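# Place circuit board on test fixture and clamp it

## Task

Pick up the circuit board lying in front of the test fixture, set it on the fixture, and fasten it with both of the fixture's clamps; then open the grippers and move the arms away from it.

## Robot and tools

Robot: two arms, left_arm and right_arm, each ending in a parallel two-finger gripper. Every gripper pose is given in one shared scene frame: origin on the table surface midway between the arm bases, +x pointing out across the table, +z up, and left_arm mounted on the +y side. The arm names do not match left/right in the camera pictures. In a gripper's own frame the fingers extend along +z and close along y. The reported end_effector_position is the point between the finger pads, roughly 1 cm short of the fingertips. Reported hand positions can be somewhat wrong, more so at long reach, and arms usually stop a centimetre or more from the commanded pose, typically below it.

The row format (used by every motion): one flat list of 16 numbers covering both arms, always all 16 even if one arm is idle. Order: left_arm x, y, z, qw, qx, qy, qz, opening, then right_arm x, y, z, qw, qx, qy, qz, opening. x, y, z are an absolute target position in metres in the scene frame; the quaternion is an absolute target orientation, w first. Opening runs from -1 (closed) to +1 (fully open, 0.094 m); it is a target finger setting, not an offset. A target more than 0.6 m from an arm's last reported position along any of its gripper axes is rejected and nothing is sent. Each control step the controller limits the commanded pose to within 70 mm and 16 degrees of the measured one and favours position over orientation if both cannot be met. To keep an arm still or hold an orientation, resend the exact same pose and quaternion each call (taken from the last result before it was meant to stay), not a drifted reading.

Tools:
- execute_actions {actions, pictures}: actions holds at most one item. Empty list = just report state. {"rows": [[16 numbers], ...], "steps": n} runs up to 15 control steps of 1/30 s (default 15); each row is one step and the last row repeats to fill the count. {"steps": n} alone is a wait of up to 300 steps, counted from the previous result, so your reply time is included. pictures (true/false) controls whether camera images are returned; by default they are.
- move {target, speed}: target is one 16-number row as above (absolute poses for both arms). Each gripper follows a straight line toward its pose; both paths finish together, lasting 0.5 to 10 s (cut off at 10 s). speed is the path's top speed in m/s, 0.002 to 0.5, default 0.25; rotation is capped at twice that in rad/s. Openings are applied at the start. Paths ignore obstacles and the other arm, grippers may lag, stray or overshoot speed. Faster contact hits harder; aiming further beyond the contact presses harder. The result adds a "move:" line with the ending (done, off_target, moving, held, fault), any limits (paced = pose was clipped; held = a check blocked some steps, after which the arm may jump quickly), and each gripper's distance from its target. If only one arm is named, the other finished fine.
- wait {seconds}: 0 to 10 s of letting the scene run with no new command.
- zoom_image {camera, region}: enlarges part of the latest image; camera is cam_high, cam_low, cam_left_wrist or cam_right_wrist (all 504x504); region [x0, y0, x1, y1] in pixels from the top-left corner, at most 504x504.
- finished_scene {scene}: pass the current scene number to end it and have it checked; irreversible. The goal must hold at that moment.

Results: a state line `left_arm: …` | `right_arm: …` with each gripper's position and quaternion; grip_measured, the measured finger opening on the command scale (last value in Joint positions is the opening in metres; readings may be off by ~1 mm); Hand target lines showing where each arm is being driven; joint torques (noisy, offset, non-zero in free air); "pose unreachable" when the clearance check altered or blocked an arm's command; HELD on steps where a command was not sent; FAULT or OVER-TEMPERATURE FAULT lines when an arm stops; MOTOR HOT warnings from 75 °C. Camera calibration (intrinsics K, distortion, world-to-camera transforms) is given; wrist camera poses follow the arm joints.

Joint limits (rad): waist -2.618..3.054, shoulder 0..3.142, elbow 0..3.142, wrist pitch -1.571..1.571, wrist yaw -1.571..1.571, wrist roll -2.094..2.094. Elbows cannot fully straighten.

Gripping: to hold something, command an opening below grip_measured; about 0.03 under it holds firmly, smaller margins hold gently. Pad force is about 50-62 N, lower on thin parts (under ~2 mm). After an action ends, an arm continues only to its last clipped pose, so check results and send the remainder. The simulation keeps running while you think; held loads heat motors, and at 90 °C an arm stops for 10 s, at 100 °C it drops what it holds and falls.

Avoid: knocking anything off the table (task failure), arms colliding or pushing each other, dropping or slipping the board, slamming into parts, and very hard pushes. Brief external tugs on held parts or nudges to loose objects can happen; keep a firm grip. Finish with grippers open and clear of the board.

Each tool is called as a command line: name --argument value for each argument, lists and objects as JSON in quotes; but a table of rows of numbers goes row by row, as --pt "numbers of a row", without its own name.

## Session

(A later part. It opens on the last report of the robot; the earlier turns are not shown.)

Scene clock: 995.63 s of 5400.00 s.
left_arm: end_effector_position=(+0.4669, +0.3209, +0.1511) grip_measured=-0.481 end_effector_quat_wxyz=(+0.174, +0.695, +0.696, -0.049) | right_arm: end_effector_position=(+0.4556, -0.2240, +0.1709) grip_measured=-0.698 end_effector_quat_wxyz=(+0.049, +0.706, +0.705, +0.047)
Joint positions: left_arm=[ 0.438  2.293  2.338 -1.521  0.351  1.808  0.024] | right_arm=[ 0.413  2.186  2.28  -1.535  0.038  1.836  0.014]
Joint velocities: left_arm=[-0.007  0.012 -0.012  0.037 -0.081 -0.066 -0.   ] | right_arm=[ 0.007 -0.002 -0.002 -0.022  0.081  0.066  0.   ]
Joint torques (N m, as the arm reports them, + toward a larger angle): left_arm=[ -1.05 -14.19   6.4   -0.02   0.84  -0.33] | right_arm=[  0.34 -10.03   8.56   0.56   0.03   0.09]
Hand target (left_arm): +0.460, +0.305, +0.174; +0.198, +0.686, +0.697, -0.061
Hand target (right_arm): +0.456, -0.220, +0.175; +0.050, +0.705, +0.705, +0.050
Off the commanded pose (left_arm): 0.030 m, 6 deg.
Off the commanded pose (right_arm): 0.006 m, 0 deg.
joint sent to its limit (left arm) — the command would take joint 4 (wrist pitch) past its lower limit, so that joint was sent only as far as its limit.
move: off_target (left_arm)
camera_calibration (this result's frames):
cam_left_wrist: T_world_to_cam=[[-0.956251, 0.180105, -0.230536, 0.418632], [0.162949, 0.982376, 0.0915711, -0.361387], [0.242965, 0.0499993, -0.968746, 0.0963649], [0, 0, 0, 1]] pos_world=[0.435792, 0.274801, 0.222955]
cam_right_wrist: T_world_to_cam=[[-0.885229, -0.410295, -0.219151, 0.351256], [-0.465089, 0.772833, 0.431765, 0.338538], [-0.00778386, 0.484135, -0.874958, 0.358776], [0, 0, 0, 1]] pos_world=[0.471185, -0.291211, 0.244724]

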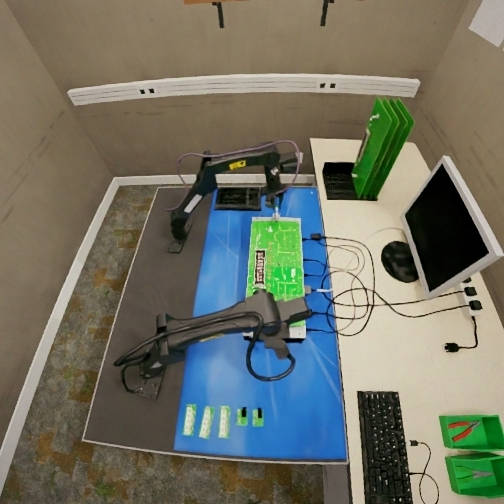

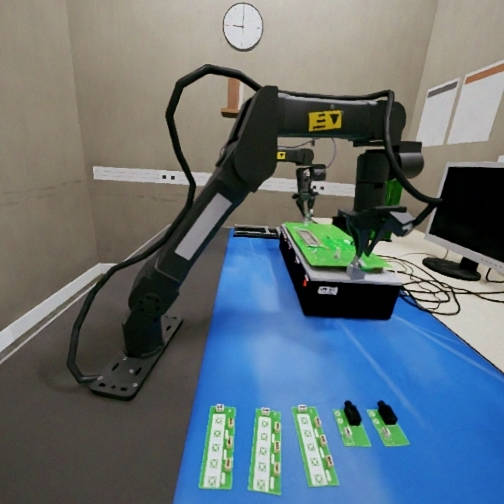

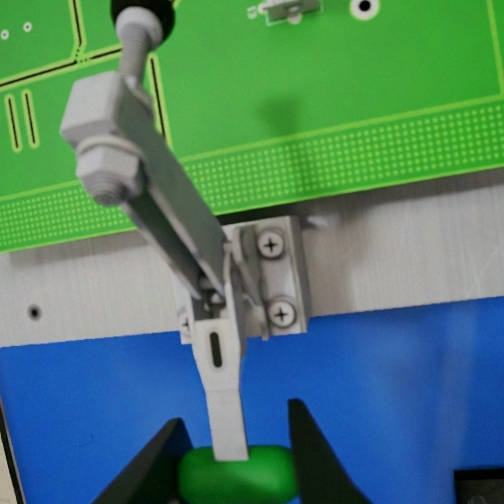

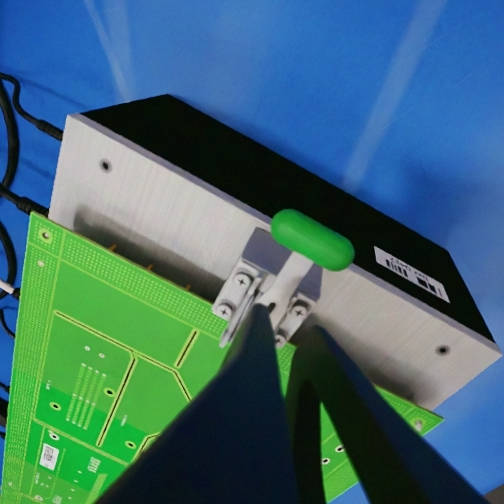

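move --target '[0.465,0.318,0.195,0.24,0.68,0.68,-0.13,-0.7,0.455,-0.228,0.175,0.05,0.705,0.705,0.05,0.4]' --speed 0.03

move --target '[0.465,0.30,0.20,0.24,0.68,0.68,-0.13,-0.7,0.455,-0.229,0.13,0.05,0.705,0.705,0.05,0.4]' --speed 0.03

move --target '[0.465,0.30,0.20,0.24,0.68,0.68,-0.13,-0.7,0.455,-0.229,0.13,0.05,0.705,0.705,0.05,-0.7]' --speed 0.03

Scene clock: 1006.43 s of 5400.00 s.
left_arm: end_effector_position=(+0.4670, +0.3191, +0.1602) grip_measured=-0.481 end_effector_quat_wxyz=(+0.234, +0.682, +0.688, -0.085) | right_arm: end_effector_position=(+0.4554, -0.2241, +0.1709) grip_measured=+0.398 end_effector_quat_wxyz=(+0.049, +0.705, +0.706, +0.047)
Joint positions: left_arm=[ 0.487  2.302  2.348 -1.542  0.499  1.847  0.024] | right_arm=[ 0.413  2.186  2.28  -1.536  0.038  1.835  0.066]
Joint velocities: left_arm=[ 0.007 -0.002  0.007 -0.007 -0.037  0.037 -0.001] | right_arm=[-0.007  0.002 -0.002 -0.022 -0.037 -0.007 -0.   ]
Joint torques (N m, as the arm reports them, + toward a larger angle): left_arm=[  1.93 -14.93   7.12   0.14   0.95  -0.24] | right_arm=[ -0.68 -11.82   6.01   0.67   0.01  -0.07]
Hand target (left_arm): +0.464, +0.318, +0.194; +0.274, +0.668, +0.688, -0.076
Hand target (right_arm): +0.455, -0.228, +0.175; +0.050, +0.705, +0.705, +0.050
Off the commanded pose (left_arm): 0.035 m, 5 deg.
Off the commanded pose (right_arm): 0.006 m, 0 deg.
joint sent to its limit (left arm) — the command would take joint 4 (wrist pitch) past its lower limit, so that joint was sent only as far as its limit.
After step 90, 4.00 s passed at rest.
move: off_target (left_arm)
camera_calibration (this result's frames):
cam_left_wrist: T_world_to_cam=[[-0.947169, 0.142633, -0.287274, 0.437928], [0.160848, 0.986139, -0.040706, -0.339555], [0.277486, -0.0847629, -0.956983, 0.13022], [0, 0, 0, 1]] pos_world=[0.433274, 0.283423, 0.236602]
cam_right_wrist: T_world_to_cam=[[-0.885006, -0.411398, -0.217983, 0.350428], [-0.465488, 0.772503, 0.431927, 0.338564], [-0.00930126, 0.483727, -0.87517, 0.359414], [0, 0, 0, 1]] pos_world=[0.471071, -0.291234, 0.244701]

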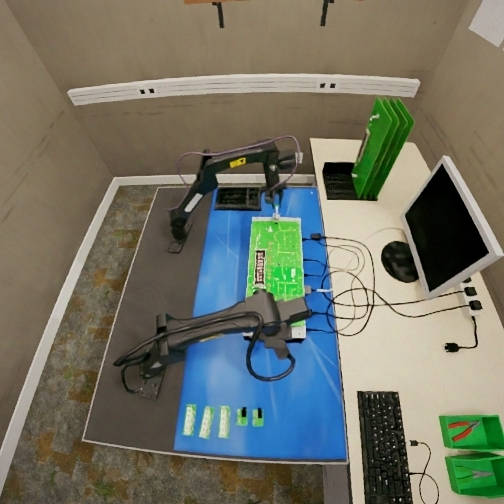

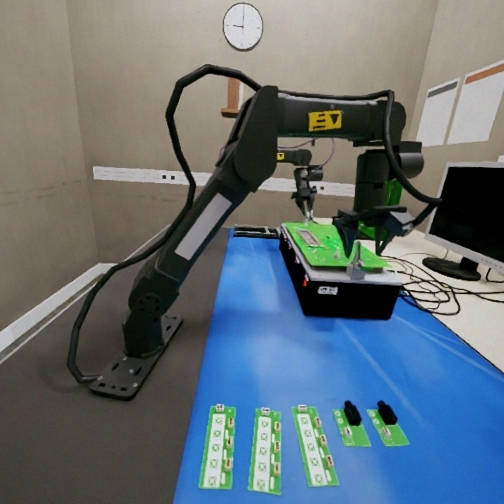

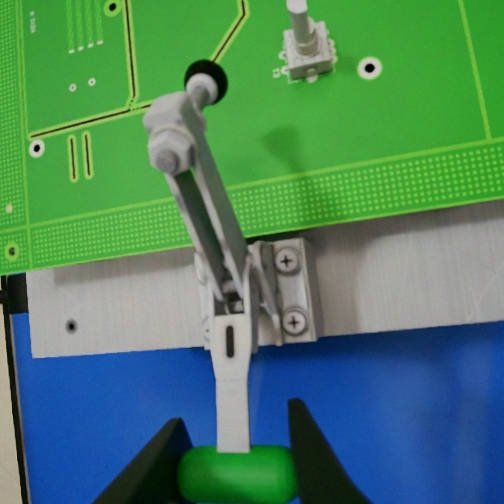

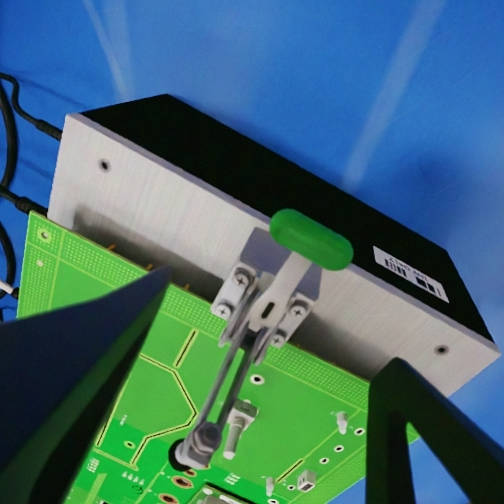

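Scene clock: 1008.37 s of 5400.00 s.
left_arm: end_effector_position=(+0.4670, +0.3162, +0.1667) grip_measured=-0.481 end_effector_quat_wxyz=(+0.231, +0.682, +0.690, -0.076) | right_arm: end_effector_position=(+0.4562, -0.2238, +0.1239) grip_measured=+0.398 end_effector_quat_wxyz=(+0.047, +0.705, +0.706, +0.044)
Joint positions: left_arm=[ 0.474  2.284  2.348 -1.538  0.481  1.828  0.024] | right_arm=[ 0.413  2.14   2.016 -1.323  0.038  1.833  0.066]
Joint velocities: left_arm=[-0.002  0.002  0.002 -0.095 -0.007 -0.022  0.   ] | right_arm=[-0.007  0.002 -0.002 -0.037  0.007 -0.007 -0.001]
Joint torques (N m, as the arm reports them, + toward a larger angle): left_arm=[ -0.35 -14.56   6.88   0.17   1.23  -0.38] | right_arm=[ -0.82 -13.09   5.04   0.72   0.    -0.07]
Hand target (left_arm): +0.465, +0.300, +0.199; +0.272, +0.669, +0.687, -0.081
Hand target (right_arm): +0.454, -0.229, +0.130; +0.050, +0.705, +0.705, +0.050
Off the commanded pose (left_arm): 0.037 m, 6 deg.
Off the commanded pose (right_arm): 0.008 m, 1 deg.
joint sent to its limit (left arm) — the command would take joint 4 (wrist pitch) past its lower limit, so that joint was sent only as far as its limit.
move: off_target (left_arm)
camera_calibration (this result's frames):
cam_left_wrist: T_world_to_cam=[[-0.94577, 0.142765, -0.291784, 0.440231], [0.155433, 0.987632, -0.0205787, -0.337674], [0.285237, -0.0648155, -0.956263, 0.126225], [0, 0, 0, 1]] pos_world=[0.432838, 0.278829, 0.242208]
cam_right_wrist: T_world_to_cam=[[-0.885337, -0.413429, -0.212733, 0.340076], [-0.464717, 0.772341, 0.433044, 0.358509], [-0.0147307, 0.48225, -0.87591, 0.320499], [0, 0, 0, 1]] pos_world=[0.472409, -0.290854, 0.197823]

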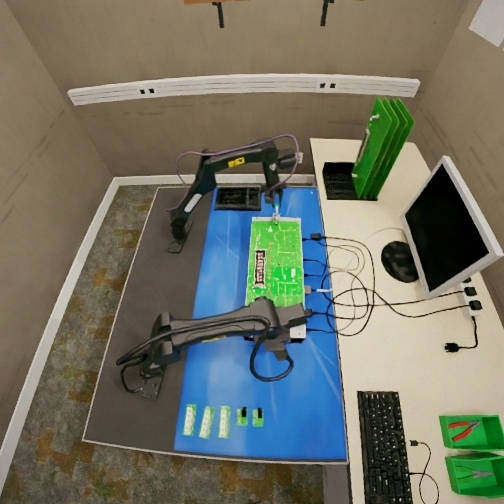

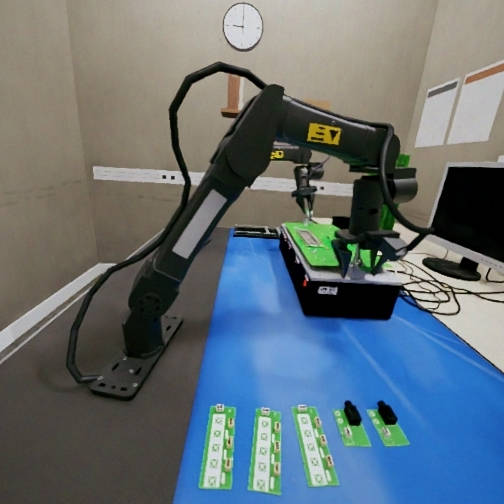

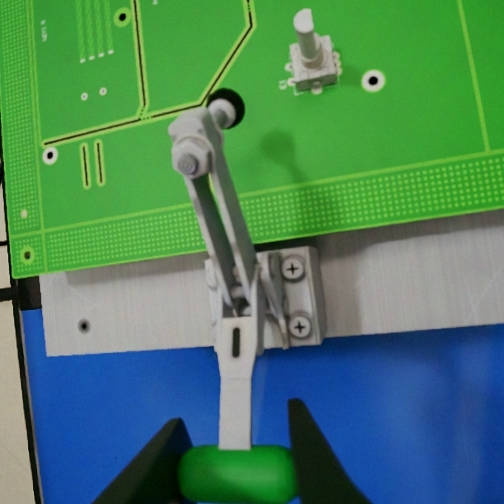

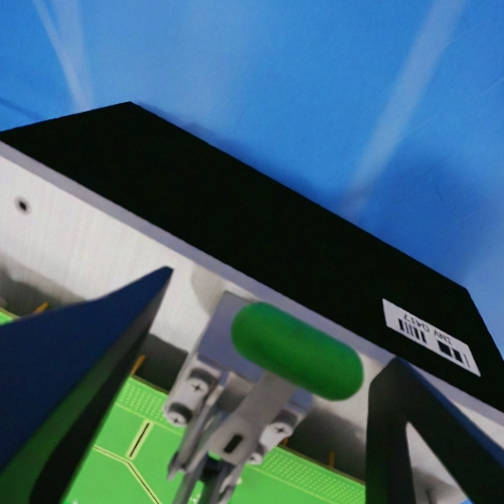

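Scene clock: 1010.47 s of 5400.00 s.
left_arm: end_effector_position=(+0.4672, +0.3161, +0.1670) grip_measured=-0.481 end_effector_quat_wxyz=(+0.228, +0.683, +0.690, -0.073) | right_arm: end_effector_position=(+0.4600, -0.2235, +0.1243) grip_measured=-0.327 end_effector_quat_wxyz=(+0.051, +0.705, +0.705, +0.051)
Joint positions: left_arm=[ 0.472  2.282  2.348 -1.536  0.474  1.827  0.024] | right_arm=[ 0.412  2.14   2.016 -1.308  0.039  1.834  0.032]
Joint velocities: left_arm=[-0.007 -0.002 -0.002 -0.095  0.037 -0.051  0.   ] | right_arm=[-0.007  0.002 -0.007 -0.022  0.007  0.007 -0.   ]
Joint torques (N m, as the arm reports them, + toward a larger angle): left_arm=[ -0.39 -14.55   6.88   0.16   1.25  -0.42] | right_arm=[ -0.73 -12.83   5.44   0.58  -0.01  -0.08]
Hand target (left_arm): +0.465, +0.300, +0.199; +0.272, +0.669, +0.687, -0.080
Hand target (right_arm): +0.455, -0.229, +0.130; +0.050, +0.705, +0.705, +0.050
Off the commanded pose (left_arm): 0.037 m, 7 deg.
Off the commanded pose (right_arm): 0.009 m, 0 deg.
joint sent to its limit (left arm) — the command would take joint 4 (wrist pitch) past its lower limit, so that joint was sent only as far as its limit.
move: off_target (left_arm)
camera_calibration (this result's frames):
cam_left_wrist: T_world_to_cam=[[-0.945271, 0.145854, -0.291872, 0.439337], [0.156426, 0.987603, -0.0130862, -0.339336], [0.286345, -0.0580264, -0.956368, 0.123813], [0, 0, 0, 1]] pos_world=[0.43292, 0.278235, 0.2422]
cam_right_wrist: T_world_to_cam=[[-0.883271, -0.410246, -0.227003, 0.345191], [-0.468862, 0.772165, 0.42887, 0.362229], [-0.000658432, 0.485242, -0.87438, 0.314679], [0, 0, 0, 1]] pos_world=[0.47494, -0.290783, 0.198159]

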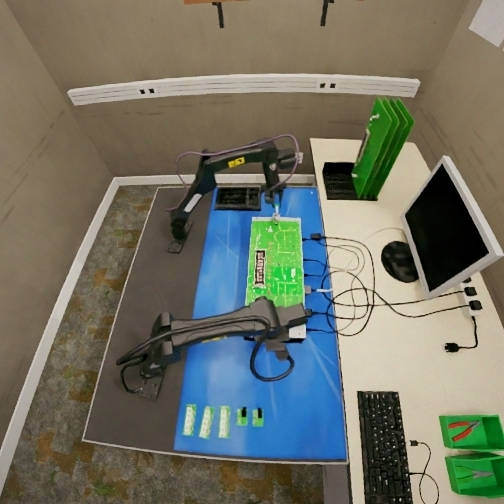

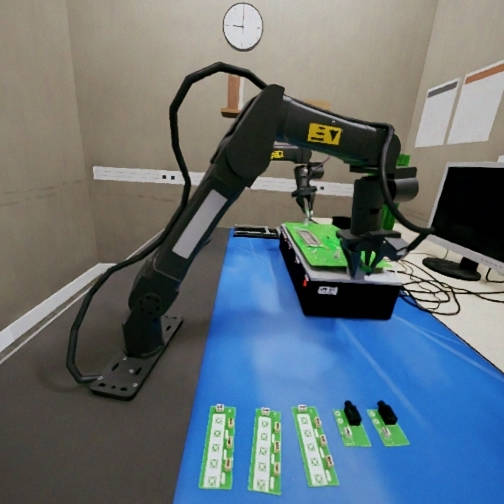

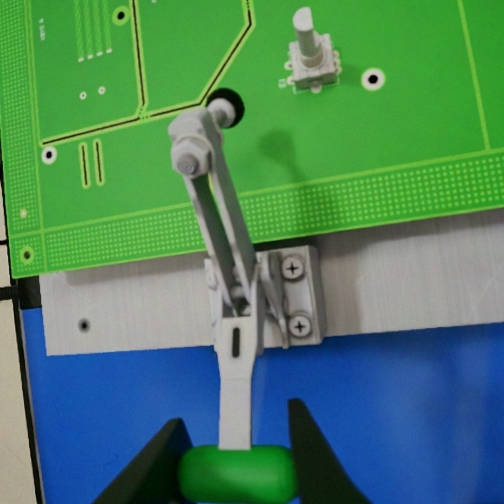

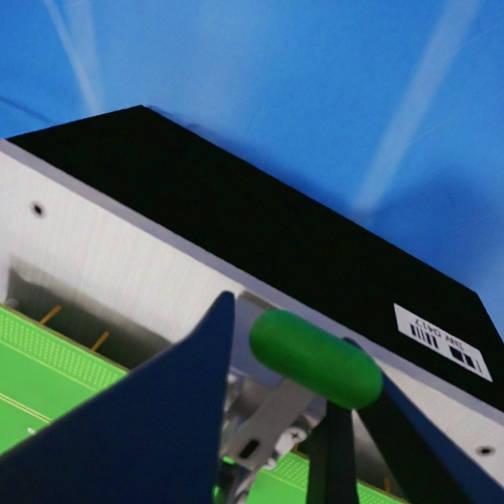

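move --target '[0.467,0.29,0.225,0.3,0.66,0.68,-0.1,-0.7,0.455,-0.229,0.13,0.05,0.705,0.705,0.05,0.4]' --speed 0.04

move --target '[0.467,0.27,0.215,0.3,0.66,0.68,-0.1,-0.7,0.452,-0.243,0.133,0.05,0.705,0.705,0.05,0.4]' --speed 0.04

move --target '[0.467,0.27,0.215,0.3,0.66,0.68,-0.1,-0.7,0.452,-0.243,0.133,0.05,0.705,0.705,0.05,-0.7]' --speed 0.04

Scene clock: 1021.53 s of 5400.00 s.
left_arm: end_effector_position=(+0.4672, +0.3068, +0.1801) grip_measured=-0.481 end_effector_quat_wxyz=(+0.254, +0.672, +0.691, -0.083) | right_arm: end_effector_position=(+0.4602, -0.2234, +0.1243) grip_measured=+0.398 end_effector_quat_wxyz=(+0.052, +0.705, +0.706, +0.051)
Joint positions: left_arm=[ 0.471  2.262  2.348 -1.541  0.529  1.8    0.024] | right_arm=[ 0.412  2.14   2.016 -1.307  0.039  1.833  0.066]
Joint velocities: left_arm=[ 0.007  0.007 -0.002  0.007 -0.022 -0.051  0.001] | right_arm=[ 0.002 -0.007 -0.002  0.051  0.037  0.081  0.   ]
Joint torques (N m, as the arm reports them, + toward a larger angle): left_arm=[ -0.05 -15.2    8.07   0.21   1.48  -0.5 ] | right_arm=[ -0.73 -12.82   5.46   0.57  -0.01  -0.07]
Hand target (left_arm): +0.466, +0.290, +0.224; +0.311, +0.657, +0.682, -0.082
Hand target (right_arm): +0.455, -0.229, +0.130; +0.050, +0.705, +0.705, +0.050
Off the commanded pose (left_arm): 0.048 m, 6 deg.
Off the commanded pose (right_arm): 0.010 m, 0 deg.
joint sent to its limit (left arm) — the command would take joint 4 (wrist pitch) past its lower limit, so that joint was sent only as far as its limit.
After step 90, 5.80 s passed at rest.
move: off_target (left_arm)
camera_calibration (this result's frames):
cam_left_wrist: T_world_to_cam=[[-0.941865, 0.113394, -0.316278, 0.457322], [0.1404, 0.988033, -0.063871, -0.313495], [0.30525, -0.104563, -0.946514, 0.139384], [0, 0, 0, 1]] pos_world=[0.432204, 0.27246, 0.256547]
cam_right_wrist: T_world_to_cam=[[-0.882484, -0.411583, -0.227644, 0.344795], [-0.470342, 0.771464, 0.428511, 0.362834], [-0.000748927, 0.485224, -0.87439, 0.314717], [0, 0, 0, 1]] pos_world=[0.475168, -0.290709, 0.198197]

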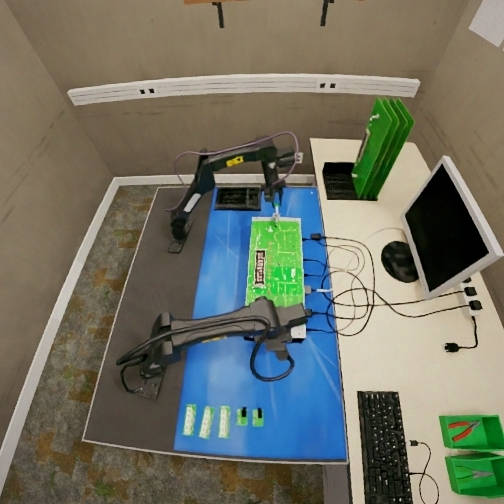

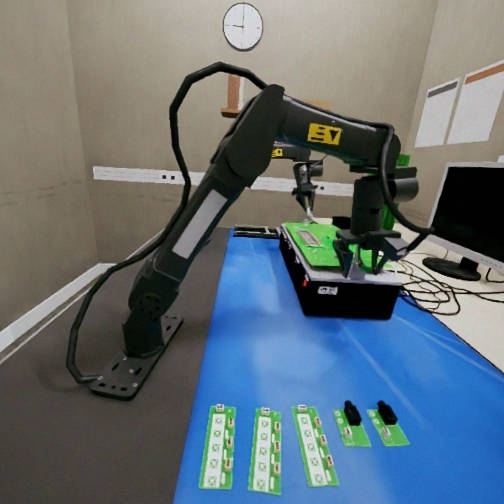

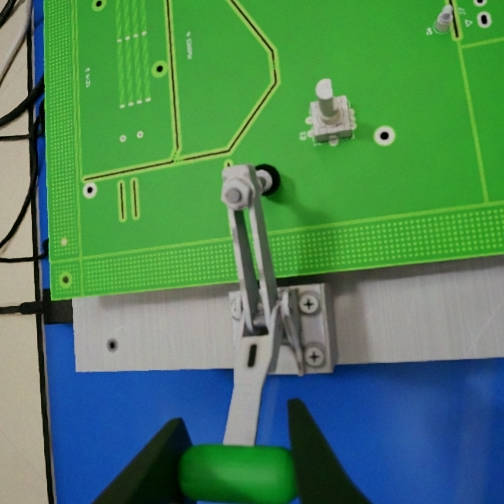

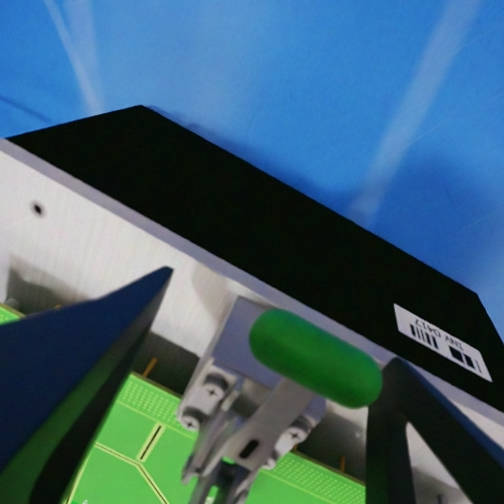

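Scene clock: 1023.10 s of 5400.00 s.
left_arm: end_effector_position=(+0.4672, +0.3020, +0.1831) grip_measured=-0.482 end_effector_quat_wxyz=(+0.245, +0.673, +0.694, -0.075) | right_arm: end_effector_position=(+0.4584, -0.2390, +0.1288) grip_measured=+0.398 end_effector_quat_wxyz=(+0.054, +0.706, +0.704, +0.051)
Joint positions: left_arm=[ 0.451  2.25   2.348 -1.537  0.502  1.775  0.024] | right_arm=[ 0.378  2.113  1.991 -1.306  0.039  1.803  0.066]
Joint velocities: left_arm=[-0.007  0.022  0.012 -0.051 -0.051  0.007  0.   ] | right_arm=[-0.022 -0.007 -0.007 -0.051 -0.022 -0.007  0.001]
Joint torques (N m, as the arm reports them, + toward a larger angle): left_arm=[ -2.44 -13.4    6.91   0.22   1.61  -0.45] | right_arm=[ -0.59 -12.71   5.25   0.6   -0.09  -0.06]
Hand target (left_arm): +0.466, +0.271, +0.215; +0.298, +0.662, +0.680, -0.100
Hand target (right_arm): +0.452, -0.243, +0.133; +0.050, +0.705, +0.705, +0.050
Off the commanded pose (left_arm): 0.045 m, 7 deg.
Off the commanded pose (right_arm): 0.009 m, 0 deg.
move: off_target (left_arm)
camera_calibration (this result's frames):
cam_left_wrist: T_world_to_cam=[[-0.943443, 0.116345, -0.31045, 0.457535], [0.135333, 0.989982, -0.040262, -0.311072], [0.302656, -0.0799989, -0.949737, 0.136143], [0, 0, 0, 1]] pos_world=[0.432552, 0.265615, 0.258818]
cam_right_wrist: T_world_to_cam=[[-0.883213, -0.4094, -0.228751, 0.338801], [-0.468961, 0.774421, 0.424674, 0.372693], [0.00328857, 0.482353, -0.875971, 0.323845], [0, 0, 0, 1]] pos_world=[0.472947, -0.306124, 0.202907]

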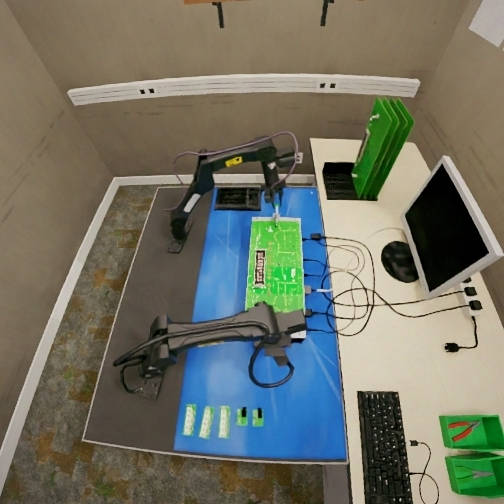

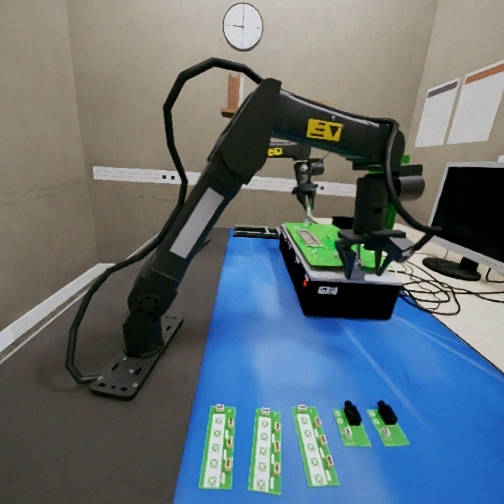

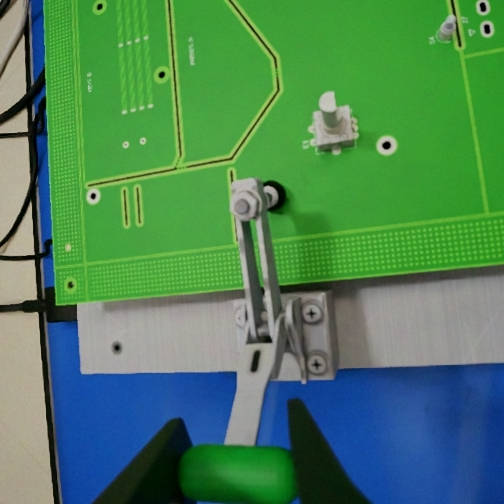

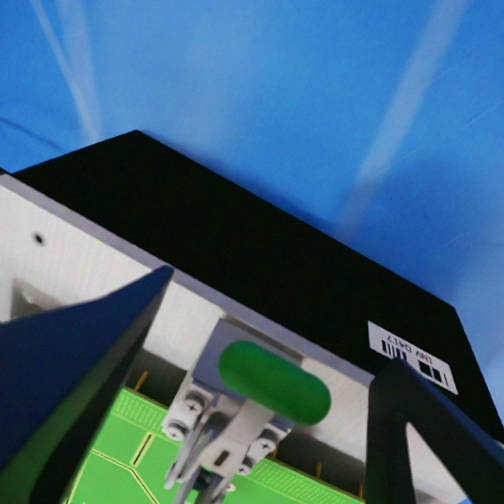

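Scene clock: 1024.93 s of 5400.00 s.
left_arm: end_effector_position=(+0.4673, +0.3025, +0.1824) grip_measured=-0.482 end_effector_quat_wxyz=(+0.243, +0.673, +0.695, -0.074) | right_arm: end_effector_position=(+0.4619, -0.2395, +0.1292) grip_measured=-0.543 end_effector_quat_wxyz=(+0.060, +0.702, +0.707, +0.055)
Joint positions: left_arm=[ 0.451  2.251  2.348 -1.536  0.498  1.774  0.024] | right_arm=[ 0.378  2.113  1.991 -1.293  0.044  1.792  0.021]
Joint velocities: left_arm=[-0.012 -0.012 -0.017 -0.022  0.007  0.022 -0.   ] | right_arm=[-0.007 -0.007 -0.012  0.022 -0.022 -0.007 -0.002]
Joint torques (N m, as the arm reports them, + toward a larger angle): left_arm=[ -2.52 -13.53   7.18   0.21   1.68  -0.48] | right_arm=[ -0.56 -12.66   5.08   0.5   -0.1    0.04]
Hand target (left_arm): +0.466, +0.271, +0.215; +0.298, +0.662, +0.680, -0.100
Hand target (right_arm): +0.452, -0.243, +0.133; +0.050, +0.705, +0.705, +0.050
Off the commanded pose (left_arm): 0.046 m, 8 deg.
Off the commanded pose (right_arm): 0.011 m, 1 deg.
move: off_target (left_arm, right_arm)
camera_calibration (this result's frames):
cam_left_wrist: T_world_to_cam=[[-0.944073, 0.116404, -0.308506, 0.457282], [0.13412, 0.990282, -0.0367759, -0.311795], [0.301227, -0.0760958, -0.950511, 0.135154], [0, 0, 0, 1]] pos_world=[0.432813, 0.26582, 0.258073]
cam_right_wrist: T_world_to_cam=[[-0.876016, -0.418492, -0.239708, 0.337706], [-0.482154, 0.771367, 0.415356, 0.381041], [0.0110799, 0.479435, -0.877508, 0.320322], [0, 0, 0, 1]] pos_world=[0.476007, -0.306169, 0.203768]

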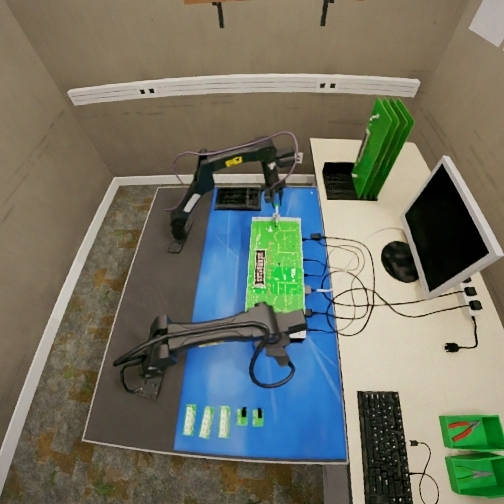

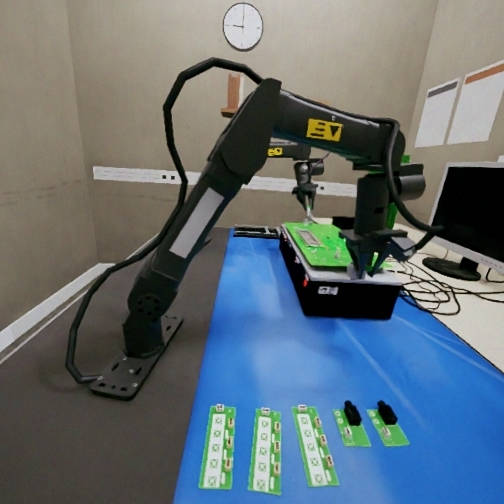

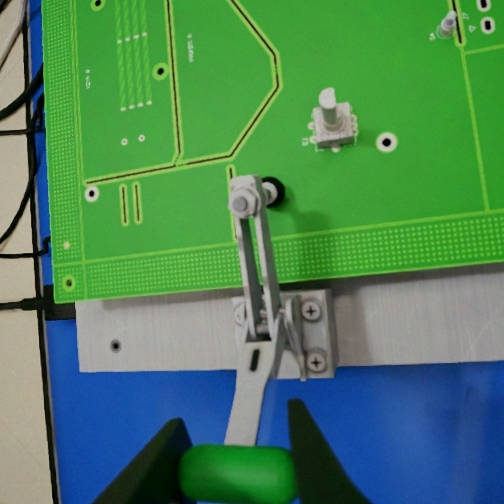

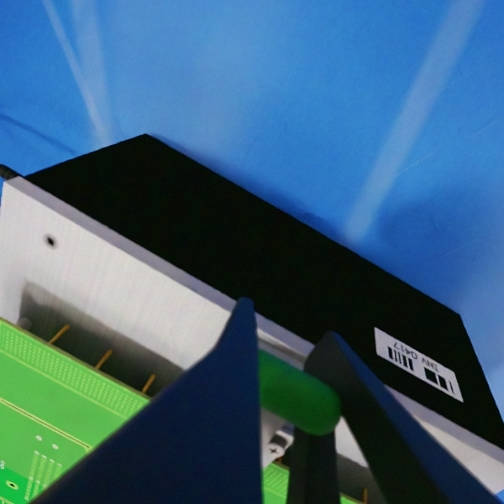

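move --target '[0.467,0.25,0.19,0.3,0.66,0.68,-0.1,-0.7,0.458,-0.241,0.18,0.05,0.705,0.705,0.05,-0.7]' --speed 0.04

move --target '[0.467,0.245,0.195,0.3,0.66,0.68,-0.1,-0.7,0.458,-0.225,0.21,0.05,0.705,0.705,0.05,-0.7]' --speed 0.04

Scene clock: 1036.97 s of 5400.00 s.
left_arm: end_effector_position=(+0.4675, +0.2993, +0.1835) grip_measured=-0.487 end_effector_quat_wxyz=(+0.247, +0.669, +0.700, -0.041) | right_arm: end_effector_position=(+0.4638, -0.2293, +0.1650) grip_measured=-0.698 end_effector_quat_wxyz=(+0.037, +0.701, +0.710, +0.061)
Joint positions: left_arm=[ 0.432  2.147  2.179 -1.393  0.464  1.725  0.024] | right_arm=[ 0.381  2.193  2.267 -1.501 -0.002  1.793  0.014]
Joint velocities: left_arm=[ 0.002 -0.027 -0.037 -0.007 -0.066  0.037  0.   ] | right_arm=[-0.022  0.002  0.012 -0.007  0.007  0.051  0.   ]
Joint torques (N m, as the arm reports them, + toward a larger angle): left_arm=[ -4.97 -10.68   4.28   0.5    1.86  -0.49] | right_arm=[ -0.61 -12.25   9.07   0.12   0.38   0.04]
Hand target (left_arm): +0.466, +0.253, +0.191; +0.294, +0.662, +0.682, -0.102
Hand target (right_arm): +0.459, -0.241, +0.180; +0.051, +0.705, +0.706, +0.051
Off the commanded pose (left_arm): 0.050 m, 9 deg.
Off the commanded pose (right_arm): 0.020 m, 2 deg.
After step 90, 7.17 s passed at rest.
move: off_target (left_arm, right_arm)
camera_calibration (this result's frames):
cam_left_wrist: T_world_to_cam=[[-0.931436, 0.101531, -0.349456, 0.464277], [0.105348, 0.994402, 0.00811991, -0.304614], [0.348324, -0.0292513, -0.936918, 0.0973091], [0, 0, 0, 1]] pos_world=[0.43064, 0.258617, 0.255888]
cam_right_wrist: T_world_to_cam=[[-0.877698, -0.416377, -0.237227, 0.353076], [-0.479053, 0.749478, 0.456938, 0.345971], [-0.012462, 0.514698, -0.857281, 0.362572], [0, 0, 0, 1]] pos_world=[0.48015, -0.2989, 0.236498]

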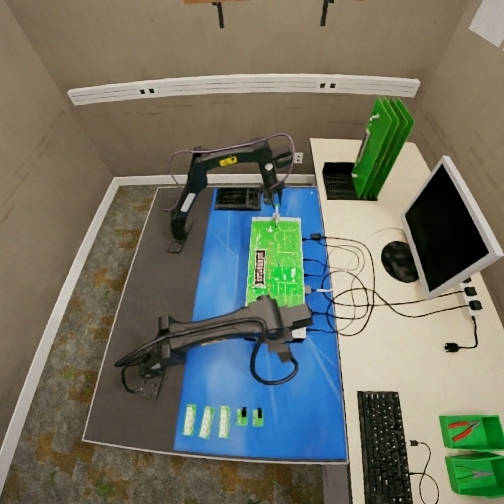

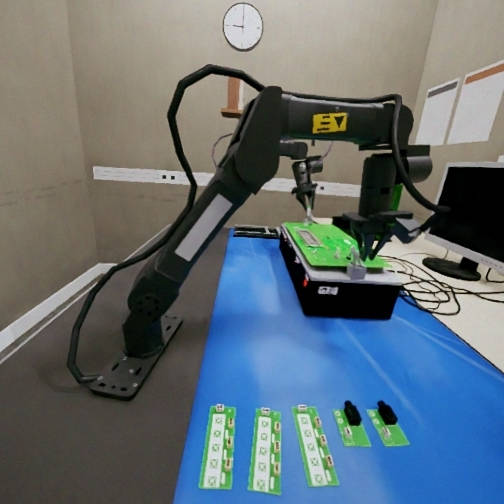

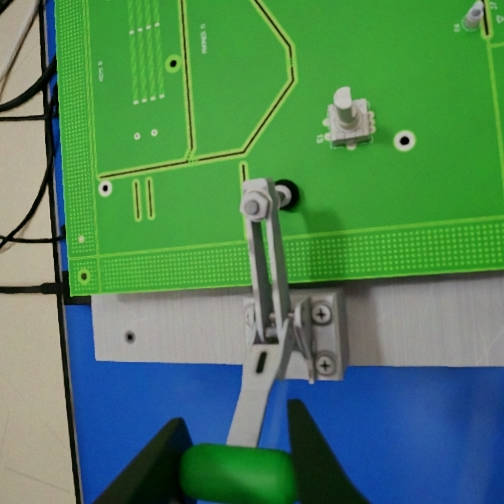

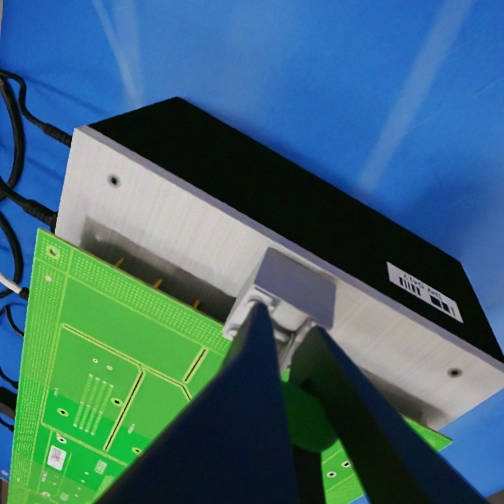

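Scene clock: 1039.27 s of 5400.00 s.
left_arm: end_effector_position=(+0.4676, +0.2992, +0.1835) grip_measured=-0.487 end_effector_quat_wxyz=(+0.241, +0.669, +0.702, -0.035) | right_arm: end_effector_position=(+0.4646, -0.2213, +0.1725) grip_measured=-0.698 end_effector_quat_wxyz=(+0.045, +0.704, +0.706, +0.064)
Joint positions: left_arm=[ 0.426  2.144  2.179 -1.391  0.446  1.717  0.024] | right_arm=[ 0.403  2.206  2.317 -1.525  0.012  1.825  0.014]
Joint velocities: left_arm=[ 0.007 -0.002  0.012 -0.037 -0.022  0.022 -0.001] | right_arm=[-0.012 -0.017  0.007 -0.037 -0.007  0.11   0.001]
Joint torques (N m, as the arm reports them, + toward a larger angle): left_arm=[ -5.44 -10.88   4.9    0.43   2.05  -0.51] | right_arm=[  0.3  -16.01   9.27   0.35   0.29   0.06]
Hand target (left_arm): +0.466, +0.248, +0.196; +0.294, +0.662, +0.682, -0.101
Hand target (right_arm): +0.458, -0.225, +0.208; +0.070, +0.703, +0.702, +0.087
Off the commanded pose (left_arm): 0.055 m, 10 deg.
Off the commanded pose (right_arm): 0.038 m, 2 deg.
joint sent to its limit (right arm) — the command would take joint 4 (wrist pitch) past its lower limit, so that joint was sent only as far as its limit.
move: off_target (left_arm, right_arm)
camera_calibration (this result's frames):
cam_left_wrist: T_world_to_cam=[[-0.93296, 0.102754, -0.345002, 0.463855], [0.100636, 0.994632, 0.0240949, -0.305292], [0.345626, -0.01224, -0.938292, 0.0937039], [0, 0, 0, 1]] pos_world=[0.431095, 0.257138, 0.255309]
cam_right_wrist: T_world_to_cam=[[-0.878962, -0.407452, -0.247809, 0.363245], [-0.476857, 0.757281, 0.446243, 0.339483], [0.00583838, 0.5104, -0.859917, 0.355829], [0, 0, 0, 1]] pos_world=[0.479086, -0.290695, 0.244507]

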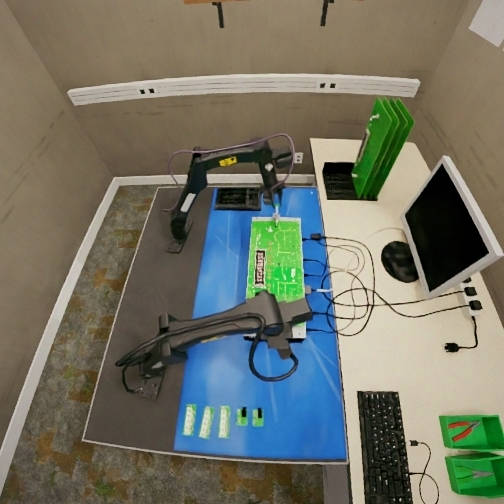

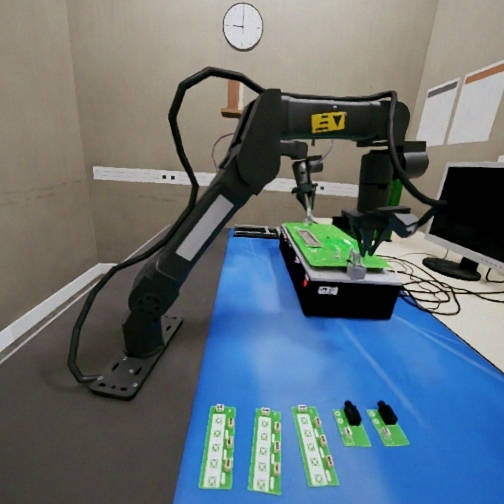

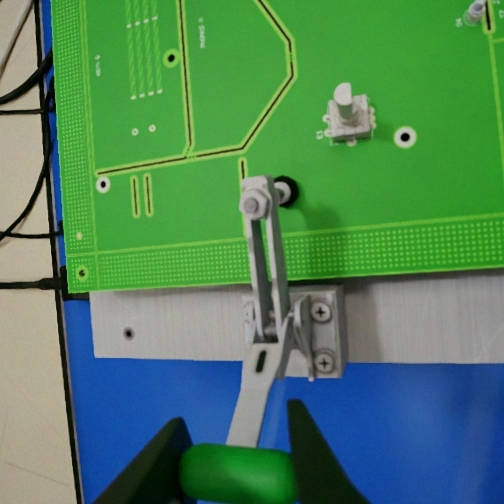

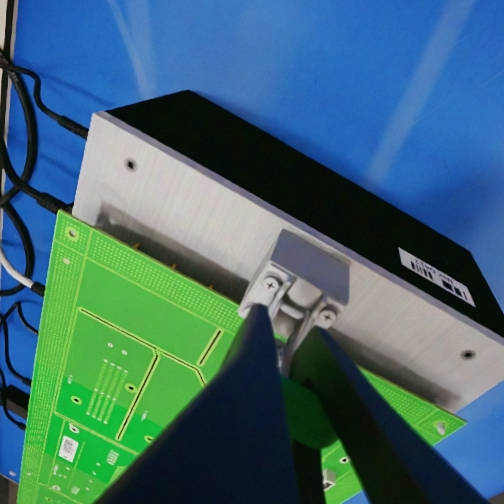

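move --target '[0.467,0.255,0.205,0.13,0.70,0.70,0.06,-0.7,0.46,-0.195,0.195,0.1,0.70,0.70,0.1,-0.7]' --speed 0.04

Scene clock: 1050.27 s of 5400.00 s.
left_arm: end_effector_position=(+0.4675, +0.2987, +0.1870) grip_measured=-0.487 end_effector_quat_wxyz=(+0.074, +0.696, +0.708, +0.096) | right_arm: end_effector_position=(+0.4651, -0.2188, +0.1743) grip_measured=-0.698 end_effector_quat_wxyz=(+0.103, +0.711, +0.693, +0.059)
Joint positions: left_arm=[ 0.251  2.157  2.28  -1.452 -0.017  1.625  0.024] | right_arm=[ 0.455  2.145  2.211 -1.438  0.131  1.893  0.014]
Joint velocities: left_arm=[ 0.007  0.017 -0.002 -0.037 -0.007  0.037 -0.001] | right_arm=[-0.002  0.007 -0.002 -0.007 -0.022  0.037 -0.001]
Joint torques (N m, as the arm reports them, + toward a larger angle): left_arm=[ -4.56 -11.38   9.62   0.31   1.31  -0.41] | right_arm=[  2.12 -14.72   6.09   1.02  -0.36   0.08]
Hand target (left_arm): +0.466, +0.257, +0.206; +0.129, +0.701, +0.699, +0.061
Hand target (right_arm): +0.460, -0.196, +0.195; +0.099, +0.700, +0.700, +0.100
Off the commanded pose (left_arm): 0.047 m, 8 deg.
Off the commanded pose (right_arm): 0.032 m, 5 deg.
After step 90, 4.00 s passed at rest.
move: off_target (left_arm, right_arm)
camera_calibration (this result's frames):
cam_left_wrist: T_world_to_cam=[[-0.953528, 0.204684, -0.221106, 0.421094], [0.0941895, 0.89955, 0.426541, -0.348764], [0.286202, 0.385893, -0.877026, -0.00562235], [0, 0, 0, 1]] pos_world=[0.435984, 0.229709, 0.236938]
cam_right_wrist: T_world_to_cam=[[-0.873915, -0.39828, -0.278649, 0.370267], [-0.477785, 0.809292, 0.341714, 0.366984], [0.0894101, 0.431764, -0.897544, 0.306613], [0, 0, 0, 1]] pos_world=[0.471507, -0.281911, 0.25297]

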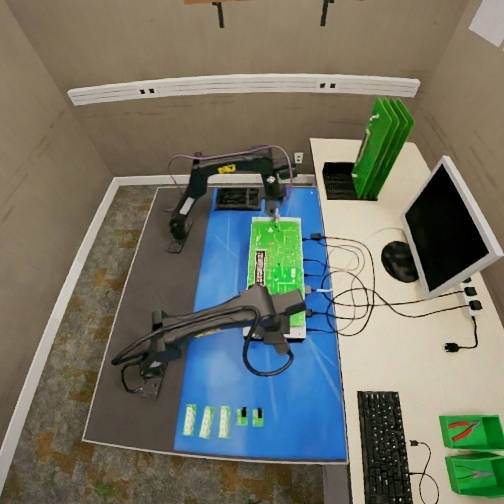

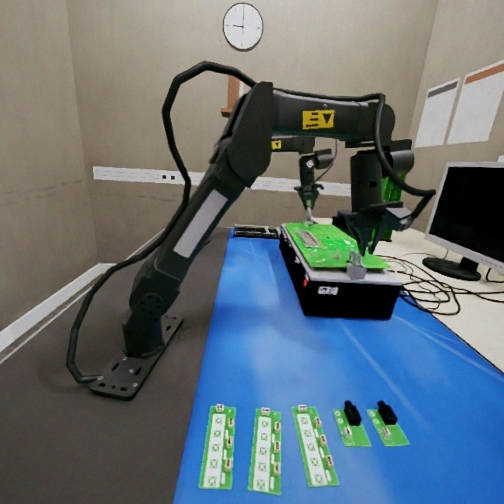

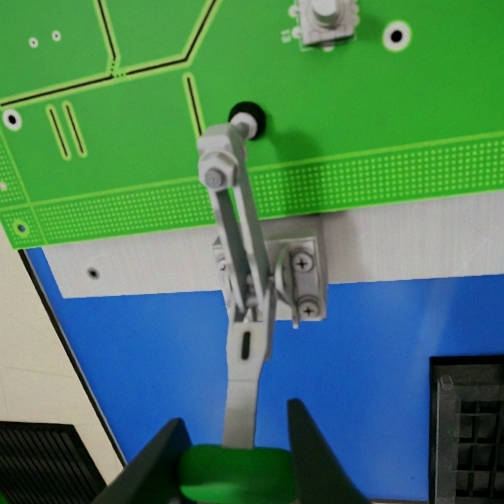

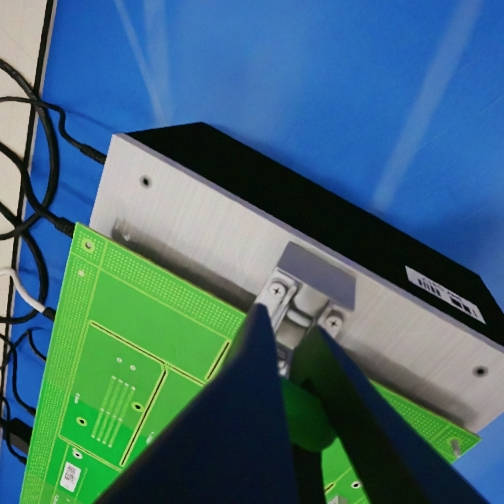

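move --target '[0.467,0.17,0.19,0.1,0.70,0.70,0.09,-0.7,0.465,-0.09,0.178,0.1,0.70,0.70,0.1,-0.7]' --speed 0.03

Scene clock: 1060.93 s of 5400.00 s.
left_arm: end_effector_position=(+0.4675, +0.2970, +0.1878) grip_measured=-0.487 end_effector_quat_wxyz=(-0.029, +0.669, +0.717, +0.194) | right_arm: end_effector_position=(+0.4647, -0.2185, +0.1738) grip_measured=-0.698 end_effector_quat_wxyz=(+0.170, +0.724, +0.669, -0.004)
Joint positions: left_arm=[ 0.126  2.171  2.272 -1.458 -0.335  1.481  0.024] | right_arm=[ 0.529  2.242  2.35  -1.56   0.321  2.014  0.014]
Joint velocities: left_arm=[-0.012 -0.007  0.012 -0.007  0.037  0.022 -0.001] | right_arm=[-0.022  0.002 -0.012  0.022 -0.007 -0.066 -0.   ]
Joint torques (N m, as the arm reports them, + toward a larger angle): left_arm=[-10.16 -11.73   7.86   0.43   2.44  -0.61] | right_arm=[  6.21 -11.47   8.69   1.47  -1.86   0.16]
Hand target (left_arm): +0.464, +0.211, +0.193; +0.068, +0.699, +0.703, +0.112
Hand target (right_arm): +0.459, -0.134, +0.181; +0.100, +0.697, +0.704, +0.092
Off the commanded pose (left_arm): 0.127 m, 19 deg; position and orientation clipped at the last step of the last action.
Off the commanded pose (right_arm): 0.129 m, 15 deg; position clipped at the last step of the last action.
After step 90, 3.13 s passed at rest.
move: off_target (left_arm, right_arm); limits=paced
camera_calibration (this result's frames):
cam_left_wrist: T_world_to_cam=[[-0.970839, 0.175018, -0.163831, 0.427748], [0.0249494, 0.753441, 0.657042, -0.315108], [0.238431, 0.633795, -0.735836, -0.0820586], [0, 0, 0, 1]] pos_world=[0.442701, 0.21456, 0.216736]
cam_right_wrist: T_world_to_cam=[[-0.900275, -0.378041, -0.215848, 0.375601], [-0.418204, 0.888748, 0.187701, 0.383209], [0.120876, 0.259251, -0.958216, 0.264265], [0, 0, 0, 1]] pos_world=[0.466461, -0.267095, 0.262367]

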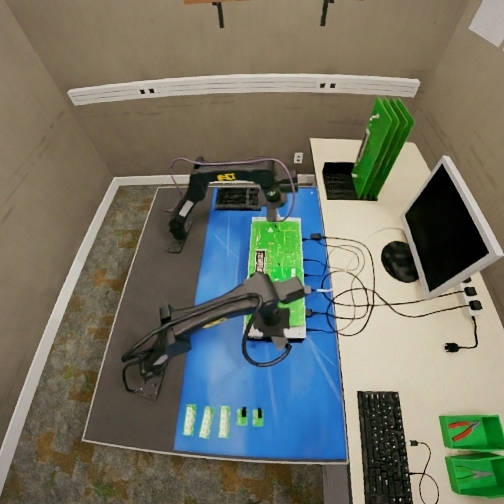

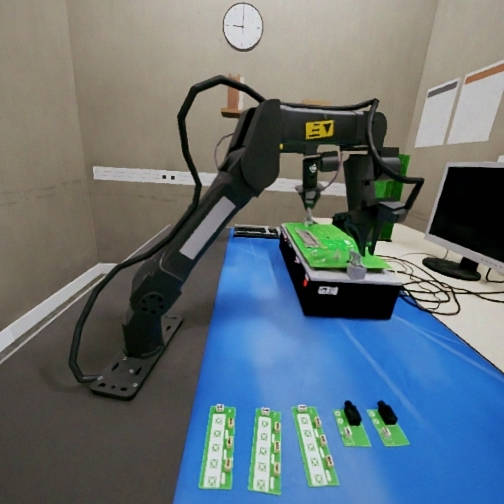

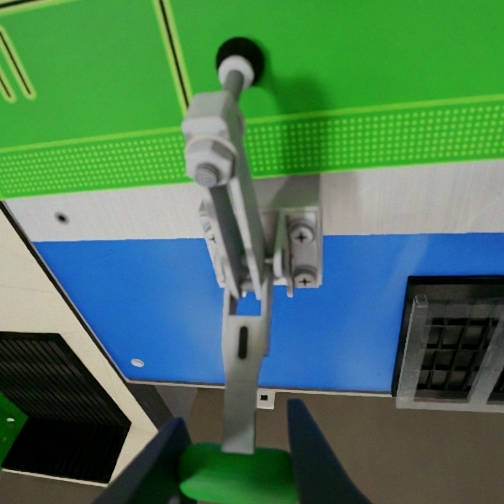

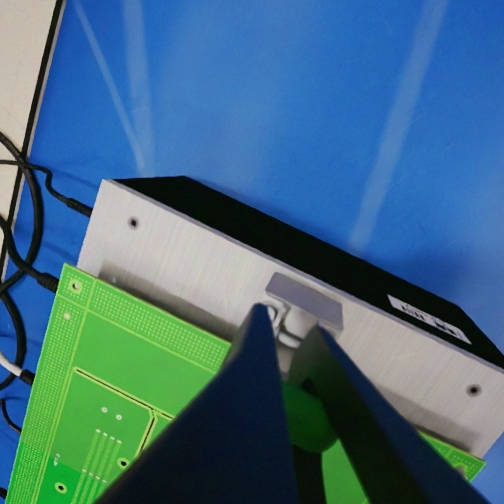

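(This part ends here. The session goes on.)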